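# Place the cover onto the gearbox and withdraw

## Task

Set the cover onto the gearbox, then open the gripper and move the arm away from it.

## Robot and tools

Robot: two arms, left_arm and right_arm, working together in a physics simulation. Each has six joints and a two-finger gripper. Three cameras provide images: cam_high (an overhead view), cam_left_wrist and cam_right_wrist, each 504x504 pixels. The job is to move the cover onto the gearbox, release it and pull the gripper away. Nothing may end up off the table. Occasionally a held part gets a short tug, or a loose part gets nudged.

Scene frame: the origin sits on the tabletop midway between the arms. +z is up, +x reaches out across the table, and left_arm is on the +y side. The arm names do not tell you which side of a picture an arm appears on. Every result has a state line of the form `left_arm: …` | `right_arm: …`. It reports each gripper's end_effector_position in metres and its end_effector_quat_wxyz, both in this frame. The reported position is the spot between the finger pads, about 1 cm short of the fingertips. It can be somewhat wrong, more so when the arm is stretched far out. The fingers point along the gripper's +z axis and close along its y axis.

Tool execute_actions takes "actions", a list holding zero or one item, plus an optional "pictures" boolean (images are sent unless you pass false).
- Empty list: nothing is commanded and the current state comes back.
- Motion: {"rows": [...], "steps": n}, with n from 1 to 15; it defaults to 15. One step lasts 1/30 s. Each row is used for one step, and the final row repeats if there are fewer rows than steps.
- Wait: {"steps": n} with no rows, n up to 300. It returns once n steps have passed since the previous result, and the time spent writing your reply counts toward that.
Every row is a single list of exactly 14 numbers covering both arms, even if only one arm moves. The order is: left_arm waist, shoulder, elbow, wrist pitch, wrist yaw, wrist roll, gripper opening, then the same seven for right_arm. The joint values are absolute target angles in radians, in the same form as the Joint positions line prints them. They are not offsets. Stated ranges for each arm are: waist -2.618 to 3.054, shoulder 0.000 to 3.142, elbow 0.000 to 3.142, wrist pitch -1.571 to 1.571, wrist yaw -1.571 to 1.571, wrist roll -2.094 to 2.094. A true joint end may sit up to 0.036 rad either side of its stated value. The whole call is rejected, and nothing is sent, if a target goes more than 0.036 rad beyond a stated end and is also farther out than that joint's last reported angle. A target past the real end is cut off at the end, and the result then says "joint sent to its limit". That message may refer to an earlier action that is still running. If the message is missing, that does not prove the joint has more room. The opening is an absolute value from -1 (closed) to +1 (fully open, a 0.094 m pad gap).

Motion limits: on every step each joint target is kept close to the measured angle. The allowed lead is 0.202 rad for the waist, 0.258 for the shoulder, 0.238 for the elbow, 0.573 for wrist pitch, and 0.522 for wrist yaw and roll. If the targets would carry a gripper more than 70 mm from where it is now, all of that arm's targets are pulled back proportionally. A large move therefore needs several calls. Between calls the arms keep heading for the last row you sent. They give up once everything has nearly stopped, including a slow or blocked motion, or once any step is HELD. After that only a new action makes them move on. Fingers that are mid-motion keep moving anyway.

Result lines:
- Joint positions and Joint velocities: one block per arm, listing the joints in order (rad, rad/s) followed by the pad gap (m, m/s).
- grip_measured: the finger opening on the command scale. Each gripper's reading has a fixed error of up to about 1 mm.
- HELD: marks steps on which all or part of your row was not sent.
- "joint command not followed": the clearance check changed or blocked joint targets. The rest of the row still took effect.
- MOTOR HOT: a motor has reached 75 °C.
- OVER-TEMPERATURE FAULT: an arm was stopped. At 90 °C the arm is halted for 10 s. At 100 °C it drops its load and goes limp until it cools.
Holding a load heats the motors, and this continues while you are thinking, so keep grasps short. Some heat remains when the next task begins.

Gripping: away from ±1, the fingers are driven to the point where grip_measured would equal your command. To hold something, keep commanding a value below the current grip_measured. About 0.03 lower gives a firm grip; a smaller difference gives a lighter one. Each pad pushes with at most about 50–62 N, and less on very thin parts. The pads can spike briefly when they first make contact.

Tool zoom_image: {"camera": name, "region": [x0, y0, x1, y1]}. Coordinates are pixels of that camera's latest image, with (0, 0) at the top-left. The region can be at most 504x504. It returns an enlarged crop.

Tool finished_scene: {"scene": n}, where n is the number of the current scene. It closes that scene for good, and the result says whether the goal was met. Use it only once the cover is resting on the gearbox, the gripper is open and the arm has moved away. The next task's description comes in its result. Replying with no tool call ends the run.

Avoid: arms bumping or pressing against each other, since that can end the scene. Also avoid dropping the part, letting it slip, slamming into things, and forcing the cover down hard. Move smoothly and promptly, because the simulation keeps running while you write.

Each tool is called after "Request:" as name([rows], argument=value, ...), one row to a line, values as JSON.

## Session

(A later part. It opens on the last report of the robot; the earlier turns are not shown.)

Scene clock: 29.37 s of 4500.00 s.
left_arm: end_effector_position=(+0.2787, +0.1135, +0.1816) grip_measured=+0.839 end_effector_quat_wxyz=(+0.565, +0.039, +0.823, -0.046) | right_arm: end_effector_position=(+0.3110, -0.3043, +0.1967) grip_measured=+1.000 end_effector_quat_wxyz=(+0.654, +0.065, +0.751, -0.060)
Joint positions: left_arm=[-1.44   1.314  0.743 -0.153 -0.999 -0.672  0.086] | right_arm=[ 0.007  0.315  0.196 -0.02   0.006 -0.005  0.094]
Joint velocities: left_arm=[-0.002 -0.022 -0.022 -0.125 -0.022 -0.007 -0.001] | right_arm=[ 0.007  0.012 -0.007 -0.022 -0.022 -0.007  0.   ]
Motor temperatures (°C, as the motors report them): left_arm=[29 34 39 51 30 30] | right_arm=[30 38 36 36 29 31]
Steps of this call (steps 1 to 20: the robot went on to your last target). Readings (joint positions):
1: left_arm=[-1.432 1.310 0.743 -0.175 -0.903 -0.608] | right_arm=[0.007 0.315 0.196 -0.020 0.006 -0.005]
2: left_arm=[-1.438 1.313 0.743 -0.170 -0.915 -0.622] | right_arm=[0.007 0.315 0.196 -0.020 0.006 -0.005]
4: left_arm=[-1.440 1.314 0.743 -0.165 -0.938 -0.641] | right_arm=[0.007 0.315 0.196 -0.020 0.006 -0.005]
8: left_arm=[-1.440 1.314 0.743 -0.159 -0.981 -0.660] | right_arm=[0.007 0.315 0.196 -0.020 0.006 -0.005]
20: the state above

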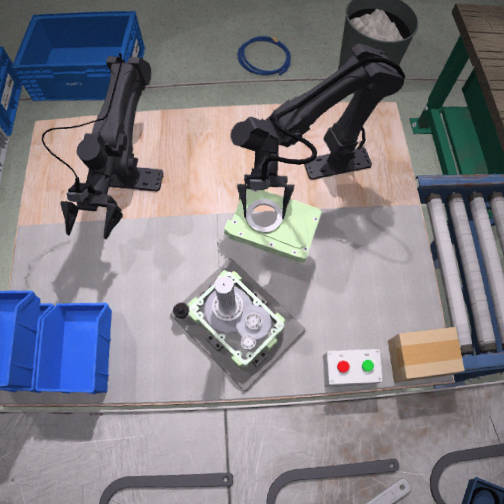

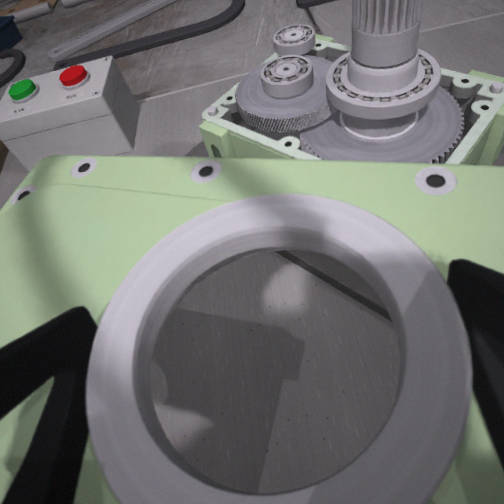

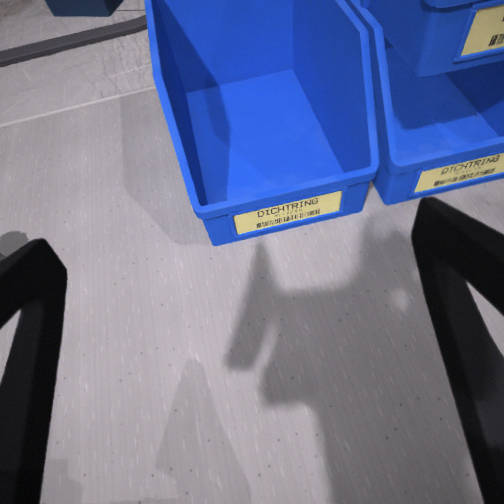

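Request:
execute_actions([
  {"rows":[[-1.44,1.3,0.755,0.0,-1.13,-0.63,0.8,0,0.3,0.2,0,0,0,1],[-1.44,1.32,0.745,0.03,-1.13,-0.63,0.8,0,0.3,0.2,0,0,0,1],[-1.44,1.34,0.735,0.06,-1.13,-0.63,0.8,0,0.3,0.2,0,0,0,1],[-1.44,1.36,0.725,0.09,-1.13,-0.63,0.8,0,0.3,0.2,0,0,0,1],[-1.44,1.38,0.715,0.12,-1.13,-0.63,0.8,0,0.3,0.2,0,0,0,1],[-1.44,1.4,0.705,0.15,-1.13,-0.63,0.8,0,0.3,0.2,0,0,0,1],[-1.44,1.42,0.695,0.18,-1.13,-0.63,0.8,0,0.3,0.2,0,0,0,1],[-1.44,1.44,0.685,0.21,-1.13,-0.63,0.8,0,0.3,0.2,0,0,0,1],[-1.44,1.46,0.675,0.24,-1.13,-0.63,0.8,0,0.3,0.2,0,0,0,1],[-1.44,1.48,0.665,0.27,-1.13,-0.63,0.8,0,0.3,0.2,0,0,0,1],[-1.44,1.5,0.655,0.3,-1.13,-0.63,0.8,0,0.3,0.2,0,0,0,1],[-1.44,1.52,0.645,0.33,-1.13,-0.63,0.8,0,0.3,0.2,0,0,0,1],[-1.44,1.54,0.635,0.36,-1.13,-0.63,0.8,0,0.3,0.2,0,0,0,1],[-1.44,1.56,0.625,0.39,-1.13,-0.63,0.8,0,0.3,0.2,0,0,0,1],[-1.44,1.58,0.615,0.42,-1.13,-0.63,0.8,0,0.3,0.2,0,0,0,1]]},
], pictures=false)

Request:
execute_actions([
  {"rows":[[-1.44,1.59,0.61,0.44,-1.13,-0.63,0.8,0,0.3,0.2,0,0,0,1],[-1.44,1.6,0.605,0.46,-1.13,-0.63,0.8,0,0.3,0.2,0,0,0,1],[-1.44,1.61,0.6,0.48,-1.13,-0.63,0.8,0,0.3,0.2,0,0,0,1],[-1.44,1.62,0.595,0.5,-1.13,-0.63,0.8,0,0.3,0.2,0,0,0,1],[-1.44,1.63,0.59,0.51,-1.13,-0.63,0.8,0,0.3,0.2,0,0,0,1],[-1.44,1.64,0.585,0.52,-1.13,-0.63,0.8,0,0.3,0.2,0,0,0,1],[-1.44,1.65,0.58,0.53,-1.13,-0.63,0.8,0,0.3,0.2,0,0,0,1],[-1.44,1.66,0.575,0.54,-1.13,-0.63,0.8,0,0.3,0.2,0,0,0,1],[-1.44,1.67,0.57,0.55,-1.13,-0.63,0.8,0,0.3,0.2,0,0,0,1]]},
], pictures=false)

Request:
execute_actions([
  {"steps":12},
], pictures=false)

Scene clock: 32.17 s of 4500.00 s.
left_arm: end_effector_position=(+0.2826, +0.1031, +0.0961) grip_measured=+0.839 end_effector_quat_wxyz=(+0.556, +0.062, +0.829, -0.014) | right_arm: end_effector_position=(+0.3110, -0.3043, +0.1967) grip_measured=+1.000 end_effector_quat_wxyz=(+0.654, +0.065, +0.751, -0.060)
Joint positions: left_arm=[-1.44   1.583  0.612  0.18  -1.004 -0.658  0.086] | right_arm=[ 0.007  0.315  0.196 -0.02   0.006 -0.005  0.094]
Joint velocities: left_arm=[ 0.002  0.535 -0.256  0.842  0.037 -0.022 -0.001] | right_arm=[-0.032 -0.007  0.002  0.007 -0.022 -0.066  0.   ]
Motor temperatures (°C, as the motors report them): left_arm=[29 35 39 51 30 30] | right_arm=[30 38 36 36 29 31]
Steps of this call (steps 1 to 15: the robot went on to your last target; steps 16 to 69: nothing new was sent; steps 70 to 84: all 15 steps of this action). Readings (joint positions):
70: left_arm=[-1.440 1.316 0.742 -0.148 -1.001 -0.671] | right_arm=[0.007 0.315 0.196 -0.020 0.006 -0.005]
71: left_arm=[-1.440 1.320 0.738 -0.136 -1.004 -0.668] | right_arm=[0.007 0.315 0.196 -0.020 0.006 -0.005]
73: left_arm=[-1.440 1.342 0.727 -0.097 -1.013 -0.663] | right_arm=[0.007 0.315 0.196 -0.020 0.006 -0.005]
77: left_arm=[-1.440 1.427 0.690 0.004 -1.017 -0.660] | right_arm=[0.007 0.315 0.196 -0.020 0.006 -0.005]
84: the state above

Scene clock: 32.67 s of 4500.00 s.
left_arm: end_effector_position=(+0.2841, +0.0969, +0.0696) grip_measured=+0.839 end_effector_quat_wxyz=(+0.563, +0.049, +0.824, -0.036) | right_arm: end_effector_position=(+0.3110, -0.3043, +0.1967) grip_measured=+1.000 end_effector_quat_wxyz=(+0.654, +0.065, +0.751, -0.060)
Joint positions: left_arm=[-1.44   1.704  0.557  0.409 -0.999 -0.657  0.086] | right_arm=[ 0.007  0.315  0.196 -0.02   0.006 -0.005  0.094]
Joint velocities: left_arm=[ 0.007 -0.012 -0.002  0.081  0.022 -0.022 -0.001] | right_arm=[ 0.007 -0.022  0.002 -0.037 -0.007  0.081  0.   ]
Motor temperatures (°C, as the motors report them): left_arm=[29 35 39 51 30 30] | right_arm=[30 38 36 36 29 31]
Steps of this call (steps 1 to 15: all 15 steps of this action). Readings (joint positions):
1: left_arm=[-1.440 1.602 0.603 0.206 -1.003 -0.658] | right_arm=[0.007 0.315 0.196 -0.020 0.006 -0.005]
2: left_arm=[-1.440 1.618 0.596 0.229 -1.001 -0.658] | right_arm=[0.007 0.315 0.196 -0.020 0.006 -0.005]
4: left_arm=[-1.440 1.643 0.584 0.272 -0.999 -0.658] | right_arm=[0.007 0.315 0.196 -0.020 0.006 -0.005]
8: left_arm=[-1.440 1.676 0.570 0.350 -0.999 -0.657] | right_arm=[0.007 0.315 0.196 -0.020 0.006 -0.005]
15: the state above

Scene clock: 33.07 s of 4500.00 s.
left_arm: end_effector_position=(+0.2848, +0.0953, +0.0719) grip_measured=+0.839 end_effector_quat_wxyz=(+0.566, +0.044, +0.822, -0.043) | right_arm: end_effector_position=(+0.3110, -0.3043, +0.1967) grip_measured=+1.000 end_effector_quat_wxyz=(+0.654, +0.065, +0.751, -0.060)
Joint positions: left_arm=[-1.44   1.704  0.557  0.427 -1.    -0.657  0.086] | right_arm=[ 0.007  0.315  0.196 -0.02   0.006 -0.005  0.094]
Joint velocities: left_arm=[ 0.007 -0.017 -0.012  0.037 -0.022 -0.081 -0.001] | right_arm=[-0.007  0.007 -0.002 -0.037  0.037 -0.007  0.   ]
Motor temperatures (°C, as the motors report them): left_arm=[29 35 39 51 30 30] | right_arm=[30 38 36 36 29 31]
Steps of this call (steps 1 to 12: the robot went on to your last target). Readings (joint positions):
1: left_arm=[-1.440 1.704 0.557 0.411 -0.999 -0.657] | right_arm=[0.007 0.315 0.196 -0.020 0.006 -0.005]
2: left_arm=[-1.440 1.704 0.557 0.415 -0.999 -0.657] | right_arm=[0.007 0.315 0.196 -0.020 0.006 -0.005]
4: left_arm=[-1.440 1.704 0.557 0.421 -0.999 -0.657] | right_arm=[0.007 0.315 0.196 -0.020 0.006 -0.005]
8: left_arm=[-1.440 1.704 0.557 0.426 -1.000 -0.657] | right_arm=[0.007 0.315 0.196 -0.020 0.006 -0.005]
12: the state above

Request:
execute_actions([
  {"rows":[[-1.44,1.68,0.565,0.56,-1.13,-0.62,0.8,0,0.3,0.2,0,0,0,1],[-1.44,1.688,0.561,0.57,-1.13,-0.62,0.8,0,0.3,0.2,0,0,0,1],[-1.44,1.696,0.557,0.58,-1.13,-0.62,0.8,0,0.3,0.2,0,0,0,1],[-1.44,1.704,0.553,0.59,-1.13,-0.62,0.8,0,0.3,0.2,0,0,0,1],[-1.44,1.712,0.549,0.6,-1.13,-0.62,0.8,0,0.3,0.2,0,0,0,1],[-1.44,1.72,0.545,0.61,-1.13,-0.62,0.8,0,0.3,0.2,0,0,0,1],[-1.44,1.728,0.541,0.62,-1.13,-0.62,0.8,0,0.3,0.2,0,0,0,1],[-1.44,1.736,0.537,0.63,-1.13,-0.62,0.8,0,0.3,0.2,0,0,0,1],[-1.44,1.744,0.533,0.64,-1.13,-0.62,0.8,0,0.3,0.2,0,0,0,1],[-1.44,1.75,0.53,0.65,-1.13,-0.62,0.8,0,0.3,0.2,0,0,0,1]]},
], pictures=false)

Request:
execute_actions([
  {"rows":[[-1.44,1.755,0.528,0.63,-1.11,-0.63,0.8,0,0.3,0.2,0,0,0,1],[-1.44,1.76,0.525,0.61,-1.09,-0.63,0.8,0,0.3,0.2,0,0,0,1],[-1.44,1.765,0.522,0.59,-1.07,-0.64,0.8,0,0.3,0.2,0,0,0,1],[-1.44,1.77,0.52,0.57,-1.05,-0.64,0.8,0,0.3,0.2,0,0,0,1],[-1.44,1.775,0.52,0.55,-1.03,-0.65,0.8,0,0.3,0.2,0,0,0,1],[-1.44,1.78,0.52,0.54,-1.01,-0.65,0.8,0,0.3,0.2,0,0,0,1]]},
], pictures=false)

Request:
execute_actions([
  {"rows":[[-1.44,1.78,0.52,0.54,-1.01,-0.65,1,0,0.3,0.2,0,0,0,1]],"steps":8},
])

Scene clock: 35.40 s of 4500.00 s.
left_arm: end_effector_position=(+0.2856, +0.0976, +0.0590) grip_measured=+0.839 end_effector_quat_wxyz=(+0.573, +0.036, +0.817, -0.045) | right_arm: end_effector_position=(+0.3110, -0.3043, +0.1967) grip_measured=+1.000 end_effector_quat_wxyz=(+0.654, +0.065, +0.751, -0.060)
Joint positions: left_arm=[-1.44   1.771  0.527  0.547 -1.016 -0.653  0.086] | right_arm=[ 0.007  0.315  0.196 -0.02   0.006 -0.005  0.094]
Joint velocities: left_arm=[-0.002  0.007 -0.012  0.11  -0.066 -0.022 -0.   ] | right_arm=[ 0.007 -0.002 -0.002 -0.022  0.037  0.051  0.   ]
Motor temperatures (°C, as the motors report them): left_arm=[29 35 38 51 31 30] | right_arm=[30 38 36 37 29 31]
Steps of this call (steps 1 to 30: the robot went on to your last target; steps 31 to 55: nothing new was sent; steps 56 to 70: all 15 steps of this action). Readings (joint positions):
56: left_arm=[-1.440 1.704 0.557 0.428 -1.001 -0.656] | right_arm=[0.007 0.315 0.196 -0.020 0.006 -0.005]
57: left_arm=[-1.440 1.706 0.557 0.431 -1.002 -0.654] | right_arm=[0.007 0.315 0.196 -0.020 0.006 -0.005]
59: left_arm=[-1.440 1.717 0.557 0.446 -1.004 -0.651] | right_arm=[0.007 0.315 0.196 -0.020 0.006 -0.005]
63: left_arm=[-1.440 1.748 0.540 0.487 -1.005 -0.651] | right_arm=[0.007 0.315 0.196 -0.020 0.006 -0.005]
70: the state above

Scene clock: 35.90 s of 4500.00 s.
left_arm: end_effector_position=(+0.2850, +0.0970, +0.0557) grip_measured=+0.839 end_effector_quat_wxyz=(+0.569, +0.032, +0.820, -0.050) | right_arm: end_effector_position=(+0.3110, -0.3043, +0.1967) grip_measured=+1.000 end_effector_quat_wxyz=(+0.654, +0.065, +0.751, -0.060)
Joint positions: left_arm=[-1.44   1.779  0.527  0.545 -1.008 -0.673  0.086] | right_arm=[ 0.007  0.315  0.196 -0.02   0.006 -0.005  0.094]
Joint velocities: left_arm=[ 0.002  0.017 -0.007 -0.007 -0.022  0.007 -0.   ] | right_arm=[-0.017 -0.002 -0.027  0.007  0.007  0.037  0.   ]
Motor temperatures (°C, as the motors report them): left_arm=[29 35 38 50 31 30] | right_arm=[30 38 36 37 29 31]
Steps of this call (steps 1 to 15: all 15 steps of this action). Readings (joint positions):
1: left_arm=[-1.440 1.772 0.527 0.547 -1.016 -0.653] | right_arm=[0.007 0.315 0.196 -0.020 0.006 -0.005]
2: left_arm=[-1.440 1.773 0.527 0.547 -1.015 -0.653] | right_arm=[0.007 0.315 0.196 -0.020 0.006 -0.005]
4: left_arm=[-1.440 1.776 0.527 0.547 -1.012 -0.660] | right_arm=[0.007 0.315 0.196 -0.020 0.006 -0.005]
8: left_arm=[-1.440 1.779 0.527 0.545 -1.008 -0.673] | right_arm=[0.007 0.315 0.196 -0.020 0.006 -0.005]
15: the state above

Scene clock: 36.17 s of 4500.00 s.
left_arm: end_effector_position=(+0.2849, +0.0968, +0.0554) grip_measured=+1.000 end_effector_quat_wxyz=(+0.569, +0.038, +0.820, -0.046) | right_arm: end_effector_position=(+0.3110, -0.3043, +0.1967) grip_measured=+1.000 end_effector_quat_wxyz=(+0.654, +0.065, +0.751, -0.060)
Joint positions: left_arm=[-1.44   1.779  0.527  0.545 -1.005 -0.66   0.094] | right_arm=[ 0.007  0.315  0.196 -0.02   0.006 -0.005  0.094]
Joint velocities: left_arm=[-0.002 -0.002 -0.007 -0.022 -0.022  0.11   0.   ] | right_arm=[-0.007 -0.012 -0.007  0.007  0.022  0.037  0.   ]
Motor temperatures (°C, as the motors report them): left_arm=[29 35 38 50 31 30] | right_arm=[30 38 36 37 29 31]
Steps of this call (steps 1 to 8: all 8 steps of this action). Readings (joint positions):
1: left_arm=[-1.440 1.779 0.527 0.545 -1.008 -0.671] | right_arm=[0.007 0.315 0.196 -0.020 0.006 -0.005]
2: left_arm=[-1.440 1.779 0.527 0.545 -1.007 -0.668] | right_arm=[0.007 0.315 0.196 -0.020 0.006 -0.005]
4: left_arm=[-1.440 1.779 0.527 0.545 -1.006 -0.664] | right_arm=[0.007 0.315 0.196 -0.020 0.006 -0.005]
8: the state above

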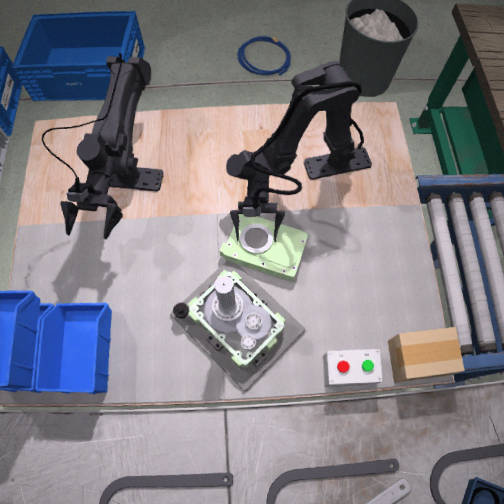

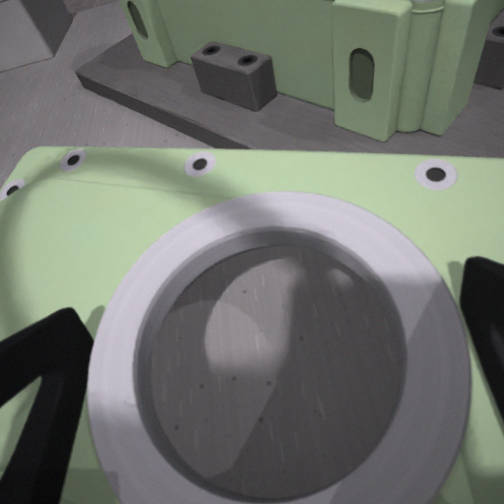

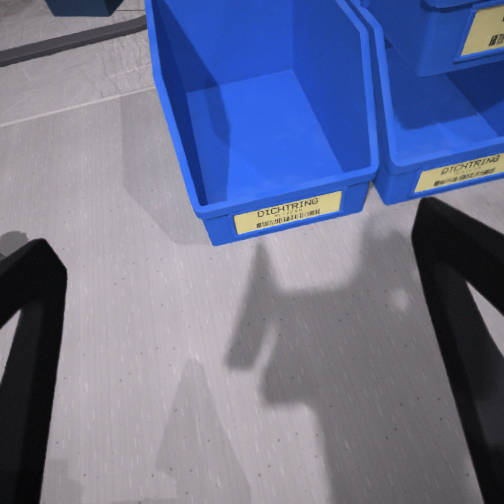

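Request:
execute_actions([
  {"rows":[[-1.44,1.78,0.52,0.54,-1.01,-0.65,0.88,0,0.3,0.2,0,0,0,1],[-1.44,1.78,0.52,0.54,-1.01,-0.65,0.8,0,0.3,0.2,0,0,0,1],[-1.44,1.78,0.52,0.54,-1.01,-0.65,0.8,0,0.3,0.2,0,0,0,1],[-1.44,1.78,0.52,0.54,-1.01,-0.65,0.8,0,0.3,0.2,0,0,0,1],[-1.44,1.76,0.52,0.6,-1.06,-0.65,0.8,0,0.3,0.2,0,0,0,1],[-1.45,1.74,0.5,0.64,-1.1,-0.65,0.8,0,0.3,0.2,0,0,0,1],[-1.455,1.725,0.485,0.645,-1.12,-0.65,0.8,0,0.3,0.2,0,0,0,1],[-1.46,1.71,0.47,0.65,-1.12,-0.65,0.8,0,0.3,0.2,0,0,0,1],[-1.465,1.695,0.455,0.65,-1.12,-0.65,0.8,0,0.3,0.2,0,0,0,1],[-1.47,1.68,0.44,0.65,-1.12,-0.65,0.8,0,0.3,0.2,0,0,0,1],[-1.475,1.665,0.425,0.655,-1.12,-0.65,0.8,0,0.3,0.2,0,0,0,1],[-1.48,1.65,0.41,0.66,-1.12,-0.65,0.8,0,0.3,0.2,0,0,0,1],[-1.485,1.635,0.395,0.66,-1.12,-0.65,0.8,0,0.3,0.2,0,0,0,1],[-1.49,1.62,0.38,0.66,-1.12,-0.65,0.8,0,0.3,0.2,0,0,0,1]]},
], pictures=false)

Request:
execute_actions([
  {"steps":15},
])

Scene clock: 38.40 s of 4500.00 s.
left_arm: end_effector_position=(+0.2648, +0.1231, +0.0523) grip_measured=+0.834 end_effector_quat_wxyz=(+0.567, +0.058, +0.820, -0.048) | right_arm: end_effector_position=(+0.3110, -0.3043, +0.1967) grip_measured=+1.000 end_effector_quat_wxyz=(+0.654, +0.065, +0.751, -0.060)
Joint positions: left_arm=[-1.477  1.683  0.388  0.573 -1.011 -0.656  0.086] | right_arm=[ 0.007  0.315  0.196 -0.02   0.006 -0.005  0.094]
Joint velocities: left_arm=[-0.105 -0.315 -0.379 -0.051  0.007 -0.066  0.   ] | right_arm=[-0.002  0.002 -0.007  0.007  0.037 -0.095  0.   ]
Motor temperatures (°C, as the motors report them): left_arm=[29 35 38 49 31 30] | right_arm=[30 38 36 37 29 31]
Steps of this call (steps 1 to 15: the robot went on to your last target; steps 16 to 52: nothing new was sent; steps 53 to 67: all 15 steps of this action). Readings (joint positions):
53: left_arm=[-1.440 1.779 0.527 0.545 -1.005 -0.656] | right_arm=[0.007 0.315 0.196 -0.020 0.006 -0.005]
54: left_arm=[-1.440 1.779 0.527 0.545 -1.005 -0.656] | right_arm=[0.007 0.315 0.196 -0.020 0.006 -0.005]
56: left_arm=[-1.440 1.779 0.527 0.545 -1.004 -0.656] | right_arm=[0.007 0.315 0.196 -0.020 0.006 -0.005]
60: left_arm=[-1.444 1.771 0.508 0.569 -1.010 -0.653] | right_arm=[0.007 0.315 0.196 -0.020 0.006 -0.005]
67: the state above

Scene clock: 38.90 s of 4500.00 s.
left_arm: end_effector_position=(+0.2630, +0.1268, +0.0522) grip_measured=+0.834 end_effector_quat_wxyz=(+0.567, +0.059, +0.820, -0.048) | right_arm: end_effector_position=(+0.3110, -0.3043, +0.1967) grip_measured=+1.000 end_effector_quat_wxyz=(+0.654, +0.065, +0.751, -0.060)
Joint positions: left_arm=[-1.479  1.668  0.372  0.571 -1.011 -0.658  0.086] | right_arm=[ 0.007  0.315  0.196 -0.02   0.006 -0.005  0.094]
Joint velocities: left_arm=[-0.012 -0.022 -0.012  0.051 -0.037  0.051  0.   ] | right_arm=[ 0.017  0.002  0.002 -0.007  0.022  0.051  0.   ]
Motor temperatures (°C, as the motors report them): left_arm=[29 36 37 49 31 30] | right_arm=[30 38 36 37 29 31]
Steps of this call (steps 1 to 15: the robot went on to your last target). Readings (joint positions):
1: left_arm=[-1.479 1.675 0.378 0.571 -1.011 -0.657] | right_arm=[0.007 0.315 0.196 -0.020 0.006 -0.005]
2: left_arm=[-1.479 1.671 0.373 0.571 -1.011 -0.658] | right_arm=[0.007 0.315 0.196 -0.020 0.006 -0.005]
4: left_arm=[-1.479 1.669 0.372 0.571 -1.011 -0.658] | right_arm=[0.007 0.315 0.196 -0.020 0.006 -0.005]
8: left_arm=[-1.479 1.668 0.372 0.571 -1.011 -0.658] | right_arm=[0.007 0.315 0.196 -0.020 0.006 -0.005]
15: the state above

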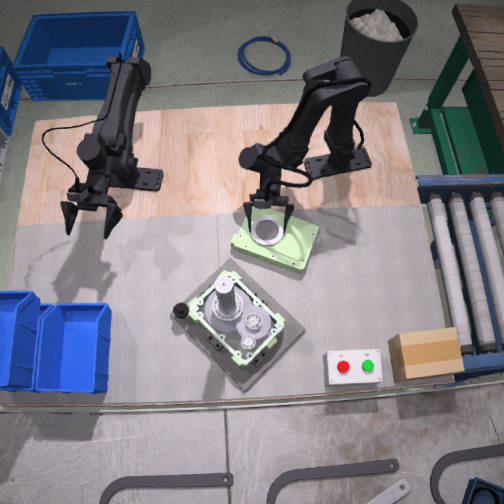

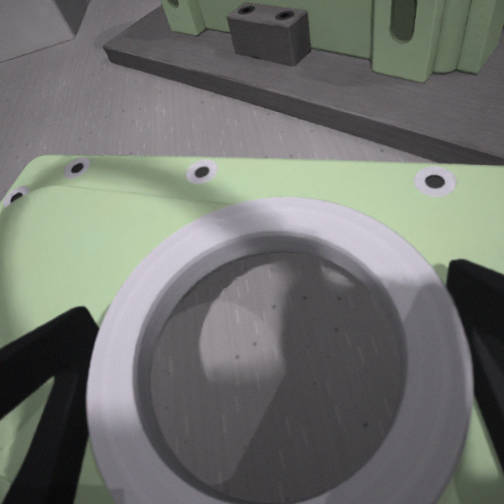

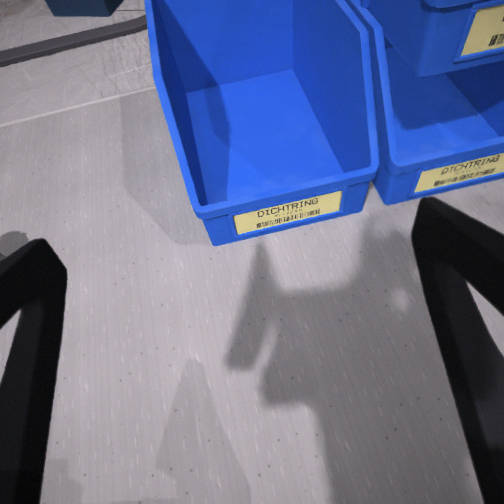

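Request:
execute_actions([
  {"rows":[[-1.48,1.65,0.375,0.61,-1.06,-0.655,0.8,0,0.3,0.2,0,0,0,1],[-1.48,1.67,0.37,0.57,-1.01,-0.655,0.8,0,0.3,0.2,0,0,0,1],[-1.48,1.67,0.37,0.57,-1.01,-0.655,0.8,0,0.3,0.2,0,0,0,1],[-1.48,1.67,0.37,0.57,-1.01,-0.655,0.8,0,0.3,0.2,0,0,0,1],[-1.48,1.67,0.37,0.57,-1.01,-0.655,1,0,0.3,0.2,0,0,0,1],[-1.48,1.67,0.37,0.57,-1.01,-0.655,1,0,0.3,0.2,0,0,0,1],[-1.48,1.67,0.37,0.57,-1.01,-0.655,1,0,0.3,0.2,0,0,0,1],[-1.48,1.67,0.37,0.57,-1.01,-0.655,1,0,0.3,0.2,0,0,0,1],[-1.48,1.6,0.42,0.49,-1.01,-0.655,1,0,0.3,0.2,0,0,0,1],[-1.48,1.54,0.44,0.41,-1.01,-0.655,1,0,0.3,0.2,0,0,0,1],[-1.48,1.48,0.46,0.33,-1.01,-0.655,1,0,0.3,0.2,0,0,0,1],[-1.48,1.4,0.49,0.22,-1.01,-0.655,1,0,0.3,0.2,0,0,0,1],[-1.48,1.3,0.53,0.1,-1.01,-0.655,1,0,0.3,0.2,0,0,0,1]]},
], pictures=false)

Request:
execute_actions([
  {"rows":[[-1.4,1.0,0.6,0,-0.9,-0.5,1,0.3,0.6,0.6,0,0.4,0.3,1],[-1.3,0.9,0.6,0,-0.8,-0.4,1,0.4,0.6,0.6,0,0.5,0.3,1],[-1.1,0.8,0.6,0,-0.6,-0.3,1,0.5,0.7,0.6,0,0.6,0.4,1],[-0.9,0.7,0.5,0,-0.4,-0.2,1,0.6,0.7,0.6,0,0.7,0.5,1],[-0.6,0.5,0.4,0,-0.2,0,1,0.7,0.8,0.7,0,0.8,0.5,1],[0.3,0.3,0.3,0,0,0,1,0.9,0.8,0.7,-0.2,1.0,0.6,1]]},
], pictures=false)

Request:
execute_actions([
  {"rows":[[0.3,0.3,0.3,0,0,0,1,1.3,1.2,0.9,-0.4,1.1,0.85,1]]},
], pictures=false)

Request:
execute_actions([
  {"rows":[[0.3,0.3,0.3,0,0,0,1,1.613,1.7,1.15,-0.35,1.11,0.92,1]]},
], pictures=false)

Request:
execute_actions([
  {"rows":[[0.3,0.3,0.3,0,0,0,1,1.613,1.76,1.12,-0.27,1.11,0.92,1],[0.3,0.3,0.3,0,0,0,1,1.613,1.8,1.1,-0.2,1.11,0.92,1],[0.3,0.3,0.3,0,0,0,1,1.613,1.85,1.08,-0.14,1.11,0.92,1],[0.3,0.3,0.3,0,0,0,1,1.613,1.89,1.07,-0.09,1.11,0.92,1],[0.3,0.3,0.3,0,0,0,1,1.613,1.93,1.06,-0.05,1.11,0.92,1]]},
], pictures=false)

Request:
execute_actions([
  {"steps":12},
])

Scene clock: 42.37 s of 4500.00 s.
left_arm: end_effector_position=(+0.2645, +0.1148, +0.1300) grip_measured=+1.000 end_effector_quat_wxyz=(+0.577, +0.035, +0.810, -0.097) | right_arm: end_effector_position=(+0.3110, -0.3043, +0.1967) grip_measured=+1.000 end_effector_quat_wxyz=(+0.654, +0.065, +0.751, -0.060)
Joint positions: left_arm=[-1.479  1.361  0.483  0.267 -0.991 -0.654  0.094] | right_arm=[ 0.007  0.315  0.196 -0.02   0.006 -0.005  0.094]
Joint velocities: left_arm=[-0.007 -1.463  0.74  -0.505 -0.022 -0.007  0.   ] | right_arm=[-0.022 -0.002 -0.012  0.037  0.022 -0.051  0.   ]
Motor temperatures (°C, as the motors report them): left_arm=[29 36 37 49 31 30] | right_arm=[30 38 36 37 29 31]
Steps of this call (steps 1 to 15: the robot went on to your last target; steps 16 to 89: nothing new was sent; steps 90 to 104: all 15 steps of this action). Readings (joint positions):
90: left_arm=[-1.479 1.668 0.372 0.568 -1.008 -0.659] | right_arm=[0.007 0.315 0.196 -0.020 0.006 -0.005]
91: left_arm=[-1.479 1.669 0.372 0.563 -1.001 -0.658] | right_arm=[0.007 0.315 0.196 -0.020 0.006 -0.005]
93: left_arm=[-1.479 1.671 0.372 0.559 -0.994 -0.654] | right_arm=[0.007 0.315 0.196 -0.020 0.006 -0.005]
97: left_arm=[-1.479 1.671 0.372 0.559 -0.994 -0.654] | right_arm=[0.007 0.315 0.196 -0.020 0.006 -0.005]
104: the state above

Scene clock: 42.87 s of 4500.00 s.
left_arm: end_effector_position=(+0.2906, +0.3076, +0.2622) grip_measured=+1.000 end_effector_quat_wxyz=(+0.710, +0.052, +0.697, -0.090) | right_arm: end_effector_position=(+0.3357, -0.1960, +0.2922) grip_measured=+1.000 end_effector_quat_wxyz=(+0.647, +0.212, +0.731, +0.042)
Joint positions: left_arm=[-0.482  0.303  0.299  0.028 -0.092 -0.049  0.094] | right_arm=[ 0.893  0.793  0.682 -0.155  0.915  0.56   0.094]
Joint velocities: left_arm=[ 2.137 -0.007 -0.002  0.007  0.535  0.271  0.   ] | right_arm=[ 0.051 -0.002 -0.002 -0.139  0.447  0.256  0.   ]
Motor temperatures (°C, as the motors report them): left_arm=[29 36 37 49 31 30] | right_arm=[30 38 36 37 29 31]
Steps of this call (steps 1 to 15: all 15 steps of this action). Readings (joint positions):
1: left_arm=[-1.470 1.300 0.512 0.226 -0.971 -0.632] | right_arm=[0.043 0.351 0.225 -0.037 0.072 0.042]
2: left_arm=[-1.437 1.229 0.535 0.183 -0.931 -0.593] | right_arm=[0.116 0.439 0.285 -0.051 0.158 0.093]
4: left_arm=[-1.301 1.060 0.558 0.142 -0.780 -0.478] | right_arm=[0.262 0.612 0.429 -0.048 0.321 0.209]
8: left_arm=[-1.001 0.666 0.390 0.122 -0.408 -0.211] | right_arm=[0.553 0.789 0.661 -0.079 0.679 0.423]
15: the state above

Scene clock: 43.37 s of 4500.00 s.
left_arm: end_effector_position=(+0.2659, +0.4909, +0.2576) grip_measured=+1.000 end_effector_quat_wxyz=(+0.688, -0.176, +0.683, +0.172) | right_arm: end_effector_position=(+0.3191, -0.0560, +0.2426) grip_measured=+1.000 end_effector_quat_wxyz=(+0.586, +0.100, +0.803, +0.040)
Joint positions: left_arm=[ 0.292  0.303  0.299  0.01  -0.016 -0.008  0.094] | right_arm=[ 1.303  1.224  0.891 -0.373  1.074  0.835  0.094]
Joint velocities: left_arm=[ 0.002 -0.007  0.002 -0.022  0.095 -0.022  0.   ] | right_arm=[-0.002 -0.007  0.002 -0.007  0.125  0.007  0.   ]
Motor temperatures (°C, as the motors report them): left_arm=[29 36 37 49 31 30] | right_arm=[30 38 36 37 29 31]
Steps of this call (steps 1 to 15: all 15 steps of this action). Readings (joint positions):
1: left_arm=[-0.408 0.303 0.299 0.025 -0.074 -0.040] | right_arm=[0.926 0.823 0.714 -0.209 0.963 0.608]
2: left_arm=[-0.334 0.303 0.299 0.020 -0.060 -0.034] | right_arm=[0.993 0.892 0.775 -0.254 1.001 0.657]
4: left_arm=[-0.186 0.303 0.299 0.015 -0.040 -0.024] | right_arm=[1.133 1.053 0.871 -0.267 1.037 0.724]
8: left_arm=[0.111 0.303 0.299 0.011 -0.019 -0.013] | right_arm=[1.298 1.224 0.891 -0.329 1.046 0.795]
15: the state above

Scene clock: 43.87 s of 4500.00 s.
left_arm: end_effector_position=(+0.2666, +0.4897, +0.2576) grip_measured=+1.000 end_effector_quat_wxyz=(+0.688, -0.173, +0.684, +0.170) | right_arm: end_effector_position=(+0.2543, +0.1049, +0.1642) grip_measured=+1.000 end_effector_quat_wxyz=(+0.554, -0.063, +0.828, +0.051)
Joint positions: left_arm=[ 0.292  0.303  0.299  0.01  -0.008 -0.006  0.094] | right_arm=[ 1.62   1.733  1.129 -0.35   1.086  0.91   0.094]
Joint velocities: left_arm=[-0.007 -0.002  0.002 -0.037 -0.007 -0.081  0.   ] | right_arm=[ 0.002 -0.105 -0.002 -0.037  0.095  0.081  0.   ]
Motor temperatures (°C, as the motors report them): left_arm=[29 36 37 49 31 30] | right_arm=[30 38 36 37 29 31]
Steps of this call (steps 1 to 15: all 15 steps of this action). Readings (joint positions):
1: left_arm=[0.292 0.303 0.299 0.010 -0.014 -0.008] | right_arm=[1.320 1.245 0.911 -0.390 1.087 0.846]
2: left_arm=[0.292 0.303 0.299 0.010 -0.012 -0.008] | right_arm=[1.358 1.291 0.957 -0.394 1.095 0.856]
4: left_arm=[0.292 0.303 0.299 0.010 -0.011 -0.007] | right_arm=[1.451 1.408 1.048 -0.370 1.099 0.871]
8: left_arm=[0.292 0.303 0.299 0.010 -0.009 -0.006] | right_arm=[1.596 1.645 1.129 -0.331 1.097 0.894]
15: the state above

Scene clock: 44.37 s of 4500.00 s.
left_arm: end_effector_position=(+0.2666, +0.4897, +0.2576) grip_measured=+1.000 end_effector_quat_wxyz=(+0.688, -0.173, +0.684, +0.170) | right_arm: end_effector_position=(+0.2568, +0.1203, +0.0811) grip_measured=+1.000 end_effector_quat_wxyz=(+0.553, -0.069, +0.829, +0.037)
Joint positions: left_arm=[ 0.292  0.303  0.299  0.01  -0.008 -0.006  0.094] | right_arm=[ 1.62   1.958  1.057 -0.087  1.092  0.915  0.094]
Joint velocities: left_arm=[-0.022  0.012 -0.007 -0.022  0.051  0.051  0.   ] | right_arm=[-0.022  0.007 -0.017  0.125  0.095 -0.022  0.   ]
Motor temperatures (°C, as the motors report them): left_arm=[29 36 37 48 31 30] | right_arm=[30 38 36 37 29 31]
Steps of this call (steps 1 to 15: all 15 steps of this action). Readings (joint positions):
1: left_arm=[0.292 0.303 0.299 0.010 -0.008 -0.006] | right_arm=[1.620 1.732 1.129 -0.342 1.089 0.911]
2: left_arm=[0.292 0.303 0.299 0.010 -0.008 -0.006] | right_arm=[1.620 1.739 1.129 -0.319 1.092 0.912]
4: left_arm=[0.292 0.303 0.299 0.010 -0.008 -0.006] | right_arm=[1.620 1.781 1.124 -0.240 1.100 0.914]
8: left_arm=[0.292 0.303 0.299 0.010 -0.008 -0.006] | right_arm=[1.620 1.922 1.086 -0.125 1.097 0.915]
15: the state above

Scene clock: 44.77 s of 4500.00 s.
left_arm: end_effector_position=(+0.2666, +0.4897, +0.2576) grip_measured=+1.000 end_effector_quat_wxyz=(+0.688, -0.173, +0.684, +0.170) | right_arm: end_effector_position=(+0.2572, +0.1230, +0.0830) grip_measured=+1.000 end_effector_quat_wxyz=(+0.555, -0.063, +0.828, +0.046)
Joint positions: left_arm=[ 0.292  0.303  0.299  0.01  -0.008 -0.006  0.094] | right_arm=[ 1.62   1.958  1.057 -0.064  1.092  0.915  0.094]
Joint velocities: left_arm=[ 0.012 -0.002  0.012  0.007  0.022 -0.037  0.   ] | right_arm=[-0.002  0.002  0.007  0.022 -0.11  -0.051  0.   ]
Motor temperatures (°C, as the motors report them): left_arm=[29 36 37 48 31 30] | right_arm=[30 38 36 37 29 31]
Steps of this call (steps 1 to 12: the robot went on to your last target). Readings (joint positions):
1: left_arm=[0.292 0.303 0.299 0.010 -0.008 -0.006] | right_arm=[1.620 1.958 1.057 -0.081 1.092 0.915]
2: left_arm=[0.292 0.303 0.299 0.010 -0.008 -0.006] | right_arm=[1.620 1.958 1.057 -0.077 1.092 0.915]
4: left_arm=[0.292 0.303 0.299 0.010 -0.008 -0.006] | right_arm=[1.620 1.958 1.057 -0.072 1.092 0.915]
8: left_arm=[0.292 0.303 0.299 0.010 -0.008 -0.006] | right_arm=[1.620 1.958 1.057 -0.066 1.092 0.915]
12: the state above

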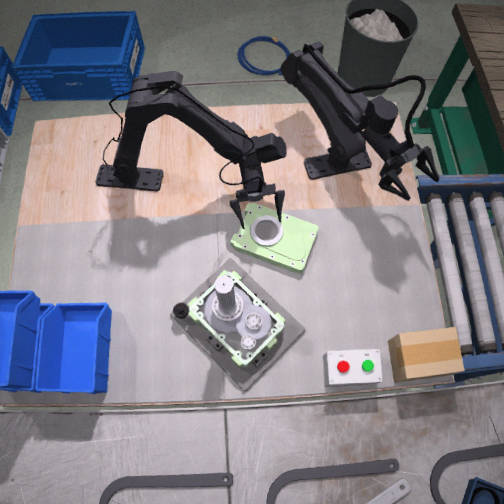

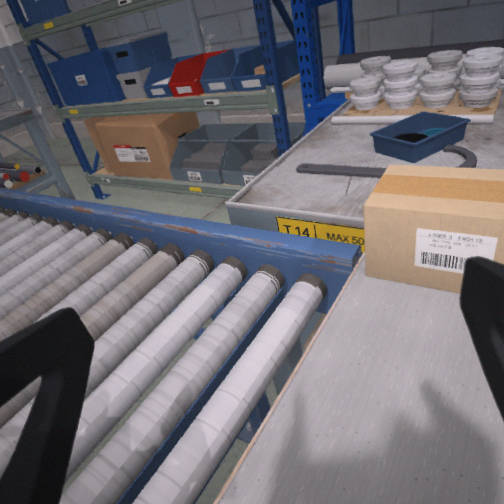

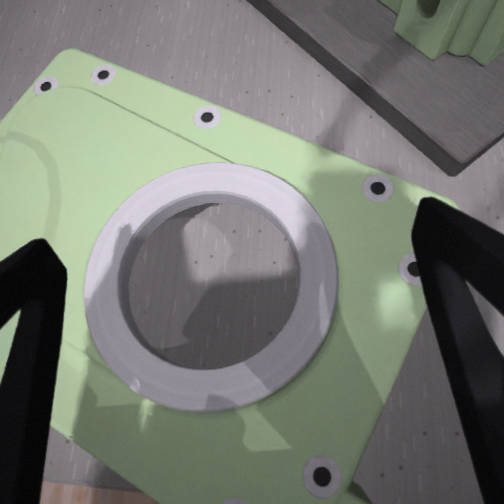

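Request:
execute_actions(actions=[])

Scene clock: 46.93 s of 4500.00 s.
left_arm: end_effector_position=(+0.2666, +0.4897, +0.2576) grip_measured=+1.000 end_effector_quat_wxyz=(+0.688, -0.173, +0.684, +0.170) | right_arm: end_effector_position=(+0.2572, +0.1232, +0.0831) grip_measured=+1.000 end_effector_quat_wxyz=(+0.555, -0.063, +0.828, +0.047)
Joint positions: left_arm=[ 0.292  0.303  0.299  0.01  -0.008 -0.006  0.094] | right_arm=[ 1.62   1.958  1.057 -0.063  1.092  0.915  0.094]
Joint velocities: left_arm=[-0.007  0.007  0.002 -0.037 -0.051  0.022  0.   ] | right_arm=[-0.012  0.012 -0.007 -0.022  0.007  0.022  0.   ]
Motor temperatures (°C, as the motors report them): left_arm=[29 35 37 48 31 30] | right_arm=[30 39 36 36 29 31]
Steps of this call (steps 1 to 30: the robot went on to your last target; steps 31 to 65: nothing new was sent). Readings (joint positions):
1: left_arm=[0.292 0.303 0.299 0.010 -0.008 -0.006] | right_arm=[1.620 1.958 1.057 -0.064 1.092 0.915]
2: left_arm=[0.292 0.303 0.299 0.010 -0.008 -0.006] | right_arm=[1.620 1.958 1.057 -0.064 1.092 0.915]
4: left_arm=[0.292 0.303 0.299 0.010 -0.008 -0.006] | right_arm=[1.620 1.958 1.057 -0.064 1.092 0.915]
8: left_arm=[0.292 0.303 0.299 0.010 -0.008 -0.006] | right_arm=[1.620 1.958 1.057 -0.063 1.092 0.915]
65: the state above
All arms were judged still, so your last target was given up. Only a new action makes them travel on or press farther. Fingers that are still opening or closing keep moving.

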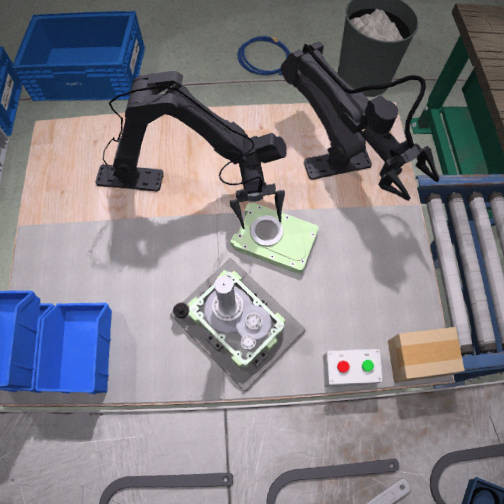

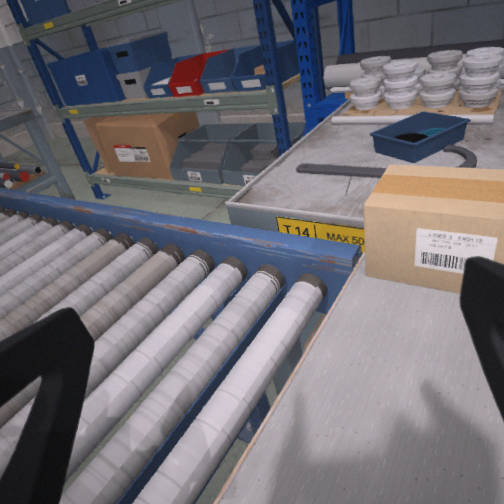

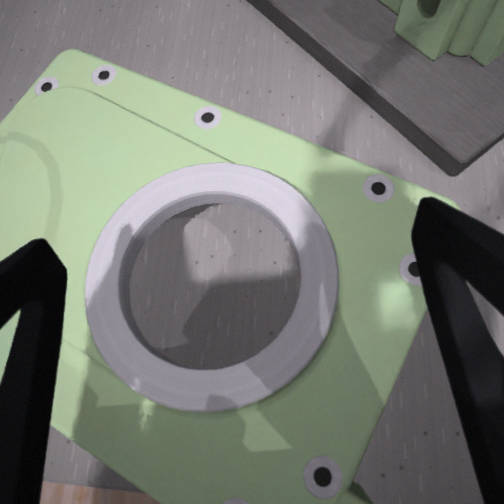

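Request:
execute_actions([
  {"rows":[[0.3,0.3,0.3,0,0,0,1,1.613,1.95,1.1,-0.04,1.11,0.92,1],[0.3,0.3,0.3,0,0,0,1,1.613,1.97,1.11,-0.03,1.11,0.92,1],[0.3,0.3,0.3,0,0,0,1,1.61,1.99,1.11,-0.01,1.11,0.92,1],[0.3,0.3,0.3,0,0,0,1,1.61,2.015,1.11,0.005,1.11,0.92,1]]},
])

Scene clock: 48.70 s of 4500.00 s.
left_arm: end_effector_position=(+0.2666, +0.4897, +0.2576) grip_measured=+1.000 end_effector_quat_wxyz=(+0.688, -0.173, +0.684, +0.170) | right_arm: end_effector_position=(+0.2588, +0.1339, +0.0721) grip_measured=+1.000 end_effector_quat_wxyz=(+0.558, -0.057, +0.826, +0.053)
Joint positions: left_arm=[ 0.292  0.303  0.299  0.01  -0.008 -0.006  0.094] | right_arm=[ 1.62   2.016  1.082 -0.012  1.094  0.915  0.094]
Joint velocities: left_arm=[ 0.002 -0.007 -0.002 -0.007 -0.066  0.022  0.   ] | right_arm=[-0.002  0.002 -0.007  0.022 -0.007 -0.037  0.   ]
Motor temperatures (°C, as the motors report them): left_arm=[29 35 37 48 31 30] | right_arm=[30 40 36 36 29 31]
Steps of this call (steps 1 to 38: nothing new was sent; steps 39 to 53: all 15 steps of this action). Readings (joint positions):
39: left_arm=[0.292 0.303 0.299 0.010 -0.008 -0.006] | right_arm=[1.620 1.958 1.057 -0.062 1.092 0.915]
40: left_arm=[0.292 0.303 0.299 0.010 -0.008 -0.006] | right_arm=[1.620 1.958 1.059 -0.061 1.092 0.915]
42: left_arm=[0.292 0.303 0.299 0.010 -0.008 -0.006] | right_arm=[1.620 1.972 1.072 -0.046 1.094 0.915]
46: left_arm=[0.292 0.303 0.299 0.010 -0.008 -0.006] | right_arm=[1.620 2.008 1.082 -0.019 1.094 0.915]
53: the state above

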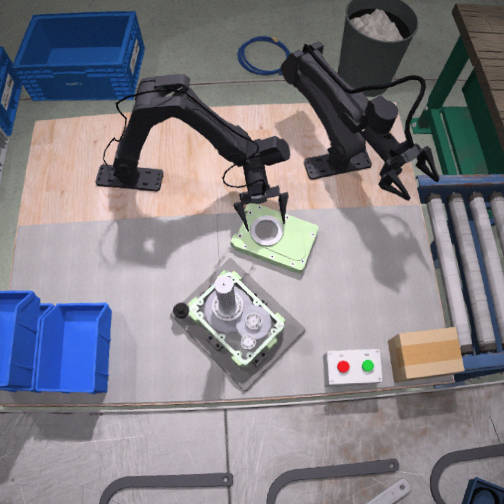

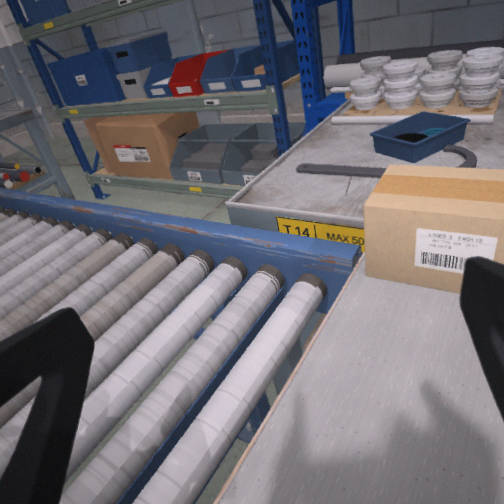

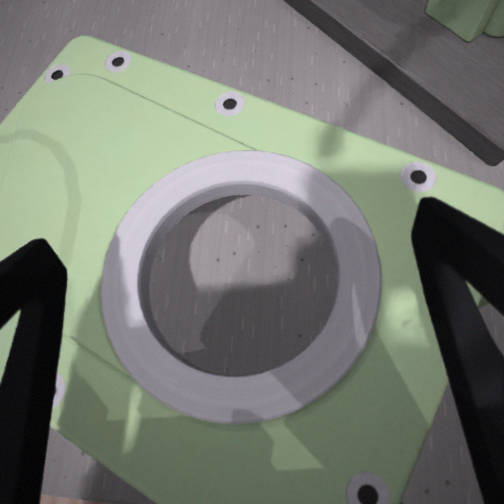

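Request:
execute_actions([
  {"rows":[[0.3,0.3,0.3,0,0,0,1,1.6,2.03,1.08,0.025,1.11,0.92,1],[0.3,0.3,0.3,0,0,0,1,1.6,2.045,1.065,0.045,1.11,0.92,1],[0.3,0.3,0.3,0,0,0,1,1.6,2.06,1.055,0.065,1.11,0.92,1],[0.3,0.3,0.3,0,0,0,1,1.6,2.07,1.05,0.085,1.11,0.92,1]]},
])

Scene clock: 50.50 s of 4500.00 s.
left_arm: end_effector_position=(+0.2666, +0.4897, +0.2576) grip_measured=+1.000 end_effector_quat_wxyz=(+0.688, -0.173, +0.684, +0.170) | right_arm: end_effector_position=(+0.2650, +0.1334, +0.0545) grip_measured=+1.000 end_effector_quat_wxyz=(+0.560, -0.046, +0.825, +0.055)
Joint positions: left_arm=[ 0.292  0.303  0.299  0.01  -0.008 -0.006  0.094] | right_arm=[1.606 2.07  1.067 0.07  1.097 0.919 0.094]
Joint velocities: left_arm=[ 0.002 -0.007  0.002  0.022  0.037 -0.007  0.   ] | right_arm=[-0.002 -0.027 -0.002  0.022 -0.066 -0.007  0.   ]
Motor temperatures (°C, as the motors report them): left_arm=[29 35 37 48 30 30] | right_arm=[30 40 36 36 29 31]
Steps of this call (steps 1 to 15: the robot went on to your last target; steps 16 to 39: nothing new was sent; steps 40 to 54: all 15 steps of this action). Readings (joint positions):
40: left_arm=[0.292 0.303 0.299 0.010 -0.008 -0.006] | right_arm=[1.619 2.016 1.082 -0.006 1.094 0.915]
41: left_arm=[0.292 0.303 0.299 0.010 -0.008 -0.006] | right_arm=[1.617 2.019 1.082 0.002 1.094 0.915]
43: left_arm=[0.292 0.303 0.299 0.010 -0.008 -0.006] | right_arm=[1.611 2.034 1.082 0.027 1.095 0.915]
47: left_arm=[0.292 0.303 0.299 0.010 -0.008 -0.006] | right_arm=[1.606 2.066 1.071 0.055 1.095 0.916]
54: the state above

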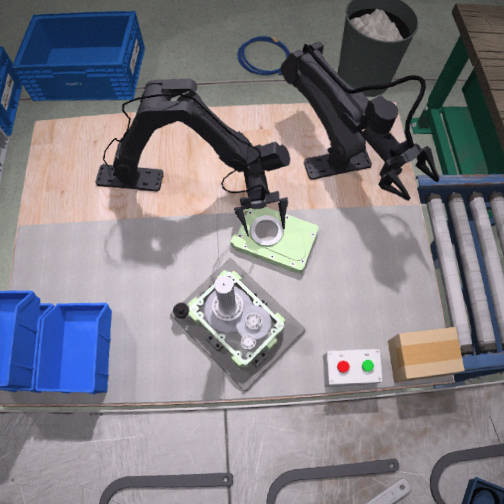

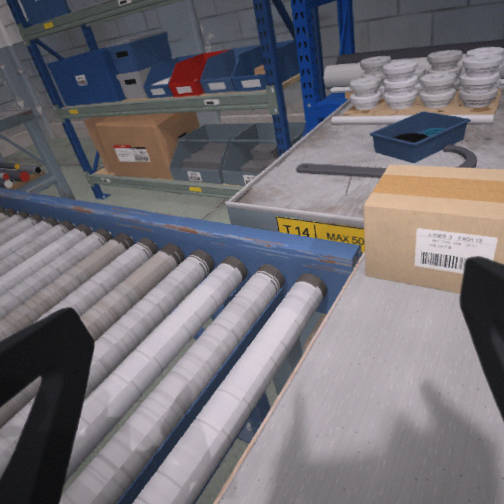

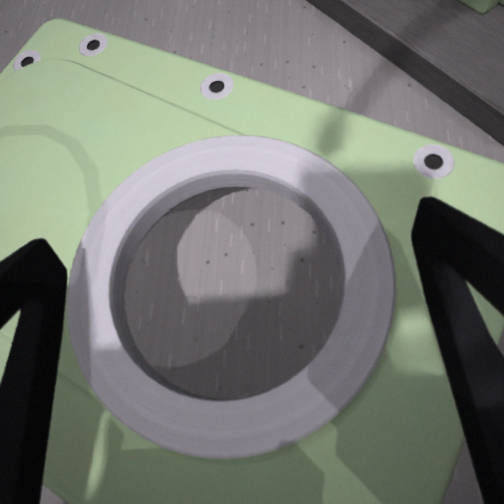

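Request:
execute_actions([
  {"rows":[[0.3,0.3,0.3,0,0,0,1,1.62,2.08,1.08,0.095,1.11,0.92,1],[0.3,0.3,0.3,0,0,0,1,1.625,2.09,1.095,0.105,1.11,0.92,1]]},
])

Scene clock: 51.57 s of 4500.00 s.
left_arm: end_effector_position=(+0.2666, +0.4897, +0.2576) grip_measured=+1.000 end_effector_quat_wxyz=(+0.688, -0.173, +0.684, +0.170) | right_arm: end_effector_position=(+0.2603, +0.1375, +0.0499) grip_measured=+1.000 end_effector_quat_wxyz=(+0.560, -0.050, +0.825, +0.060)
Joint positions: left_arm=[ 0.292  0.303  0.299  0.01  -0.008 -0.006  0.094] | right_arm=[1.618 2.086 1.067 0.091 1.097 0.919 0.094]
Joint velocities: left_arm=[ 0.002 -0.017  0.007 -0.022  0.081 -0.007  0.   ] | right_arm=[ 0.002  0.002  0.012 -0.007  0.007 -0.007  0.   ]
Motor temperatures (°C, as the motors report them): left_arm=[29 35 37 47 30 30] | right_arm=[30 40 36 36 29 31]
Steps of this call (steps 1 to 15: the robot went on to your last target; steps 16 to 17: nothing new was sent; steps 18 to 32: all 15 steps of this action). Readings (joint positions):
18: left_arm=[0.292 0.303 0.299 0.010 -0.008 -0.006] | right_arm=[1.607 2.070 1.067 0.073 1.097 0.919]
19: left_arm=[0.292 0.303 0.299 0.010 -0.008 -0.006] | right_arm=[1.608 2.071 1.067 0.076 1.097 0.919]
21: left_arm=[0.292 0.303 0.299 0.010 -0.008 -0.006] | right_arm=[1.613 2.076 1.067 0.084 1.097 0.919]
25: left_arm=[0.292 0.303 0.299 0.010 -0.008 -0.006] | right_arm=[1.618 2.086 1.067 0.087 1.097 0.919]
32: the state above

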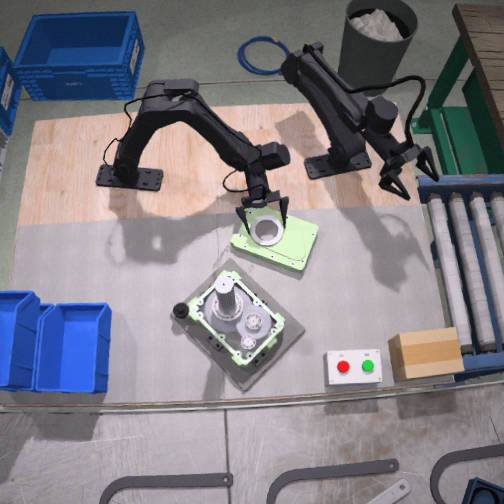

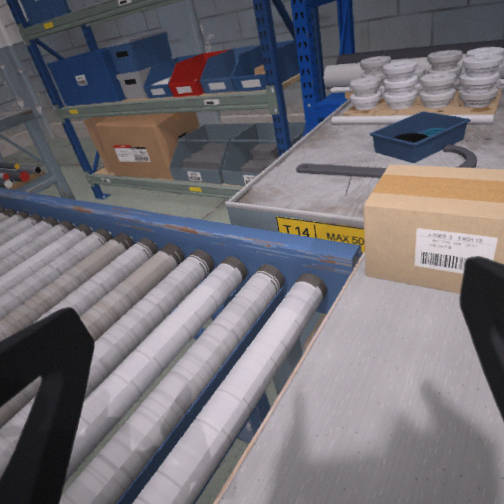

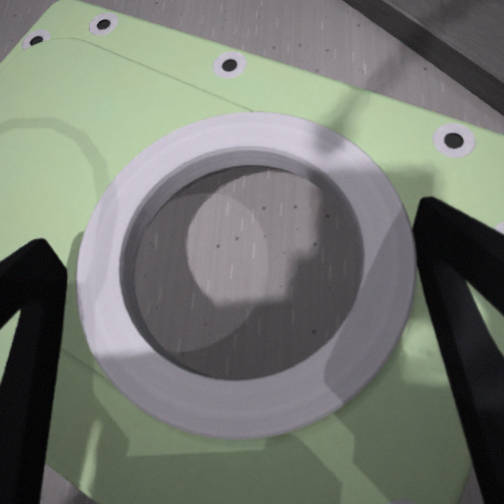

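Request:
execute_actions([
  {"rows":[[0.3,0.3,0.3,0,0,0,1,1.62,2.085,1.08,0.105,1.11,0.92,0.93],[0.3,0.3,0.3,0,0,0,1,1.62,2.085,1.08,0.105,1.11,0.92,0.89],[0.3,0.3,0.3,0,0,0,1,1.62,2.085,1.08,0.105,1.11,0.92,0.86],[0.3,0.3,0.3,0,0,0,1,1.62,2.085,1.08,0.105,1.11,0.92,0.83],[0.3,0.3,0.3,0,0,0,1,1.62,2.085,1.08,0.105,1.11,0.92,0.8]]},
])

Scene clock: 52.60 s of 4500.00 s.
left_arm: end_effector_position=(+0.2666, +0.4897, +0.2576) grip_measured=+1.000 end_effector_quat_wxyz=(+0.688, -0.173, +0.684, +0.170) | right_arm: end_effector_position=(+0.2605, +0.1369, +0.0502) grip_measured=+0.842 end_effector_quat_wxyz=(+0.561, -0.049, +0.824, +0.059)
Joint positions: left_arm=[ 0.292  0.303  0.299  0.01  -0.008 -0.006  0.094] | right_arm=[1.618 2.086 1.067 0.089 1.101 0.92  0.087]
Joint velocities: left_arm=[ 0.022 -0.007 -0.007  0.007 -0.007 -0.022  0.   ] | right_arm=[ 0.002 -0.007 -0.012 -0.022 -0.007 -0.007 -0.   ]
Motor temperatures (°C, as the motors report them): left_arm=[29 34 37 47 30 30] | right_arm=[30 40 36 36 29 31]
Steps of this call (steps 1 to 15: the robot went on to your last target; step 16: nothing new was sent; steps 17 to 31: all 15 steps of this action). Readings (joint positions):
17: left_arm=[0.292 0.303 0.299 0.010 -0.008 -0.006] | right_arm=[1.618 2.086 1.067 0.092 1.097 0.919]
18: left_arm=[0.292 0.303 0.299 0.010 -0.008 -0.006] | right_arm=[1.618 2.086 1.067 0.091 1.099 0.919]
20: left_arm=[0.292 0.303 0.299 0.010 -0.008 -0.006] | right_arm=[1.618 2.086 1.067 0.089 1.101 0.920]
24: left_arm=[0.292 0.303 0.299 0.010 -0.008 -0.006] | right_arm=[1.618 2.086 1.067 0.089 1.101 0.920]
31: the state above

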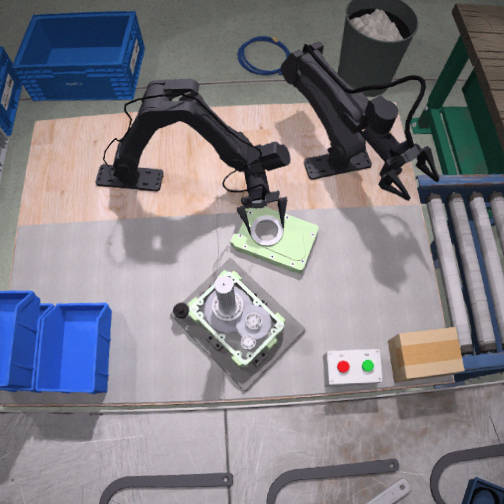

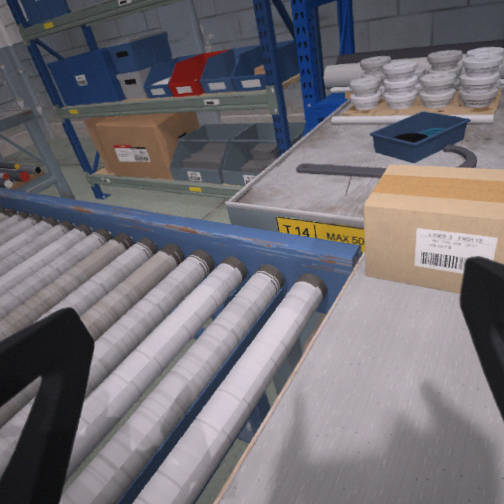

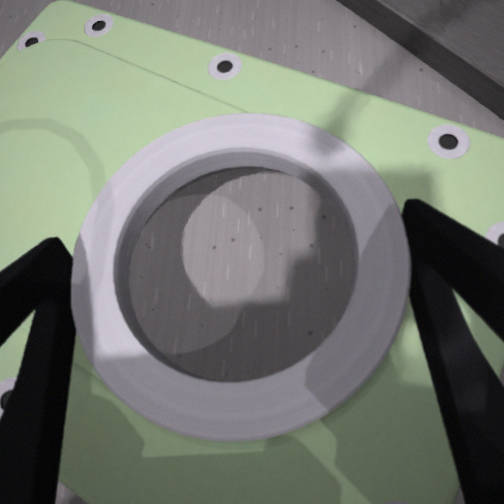

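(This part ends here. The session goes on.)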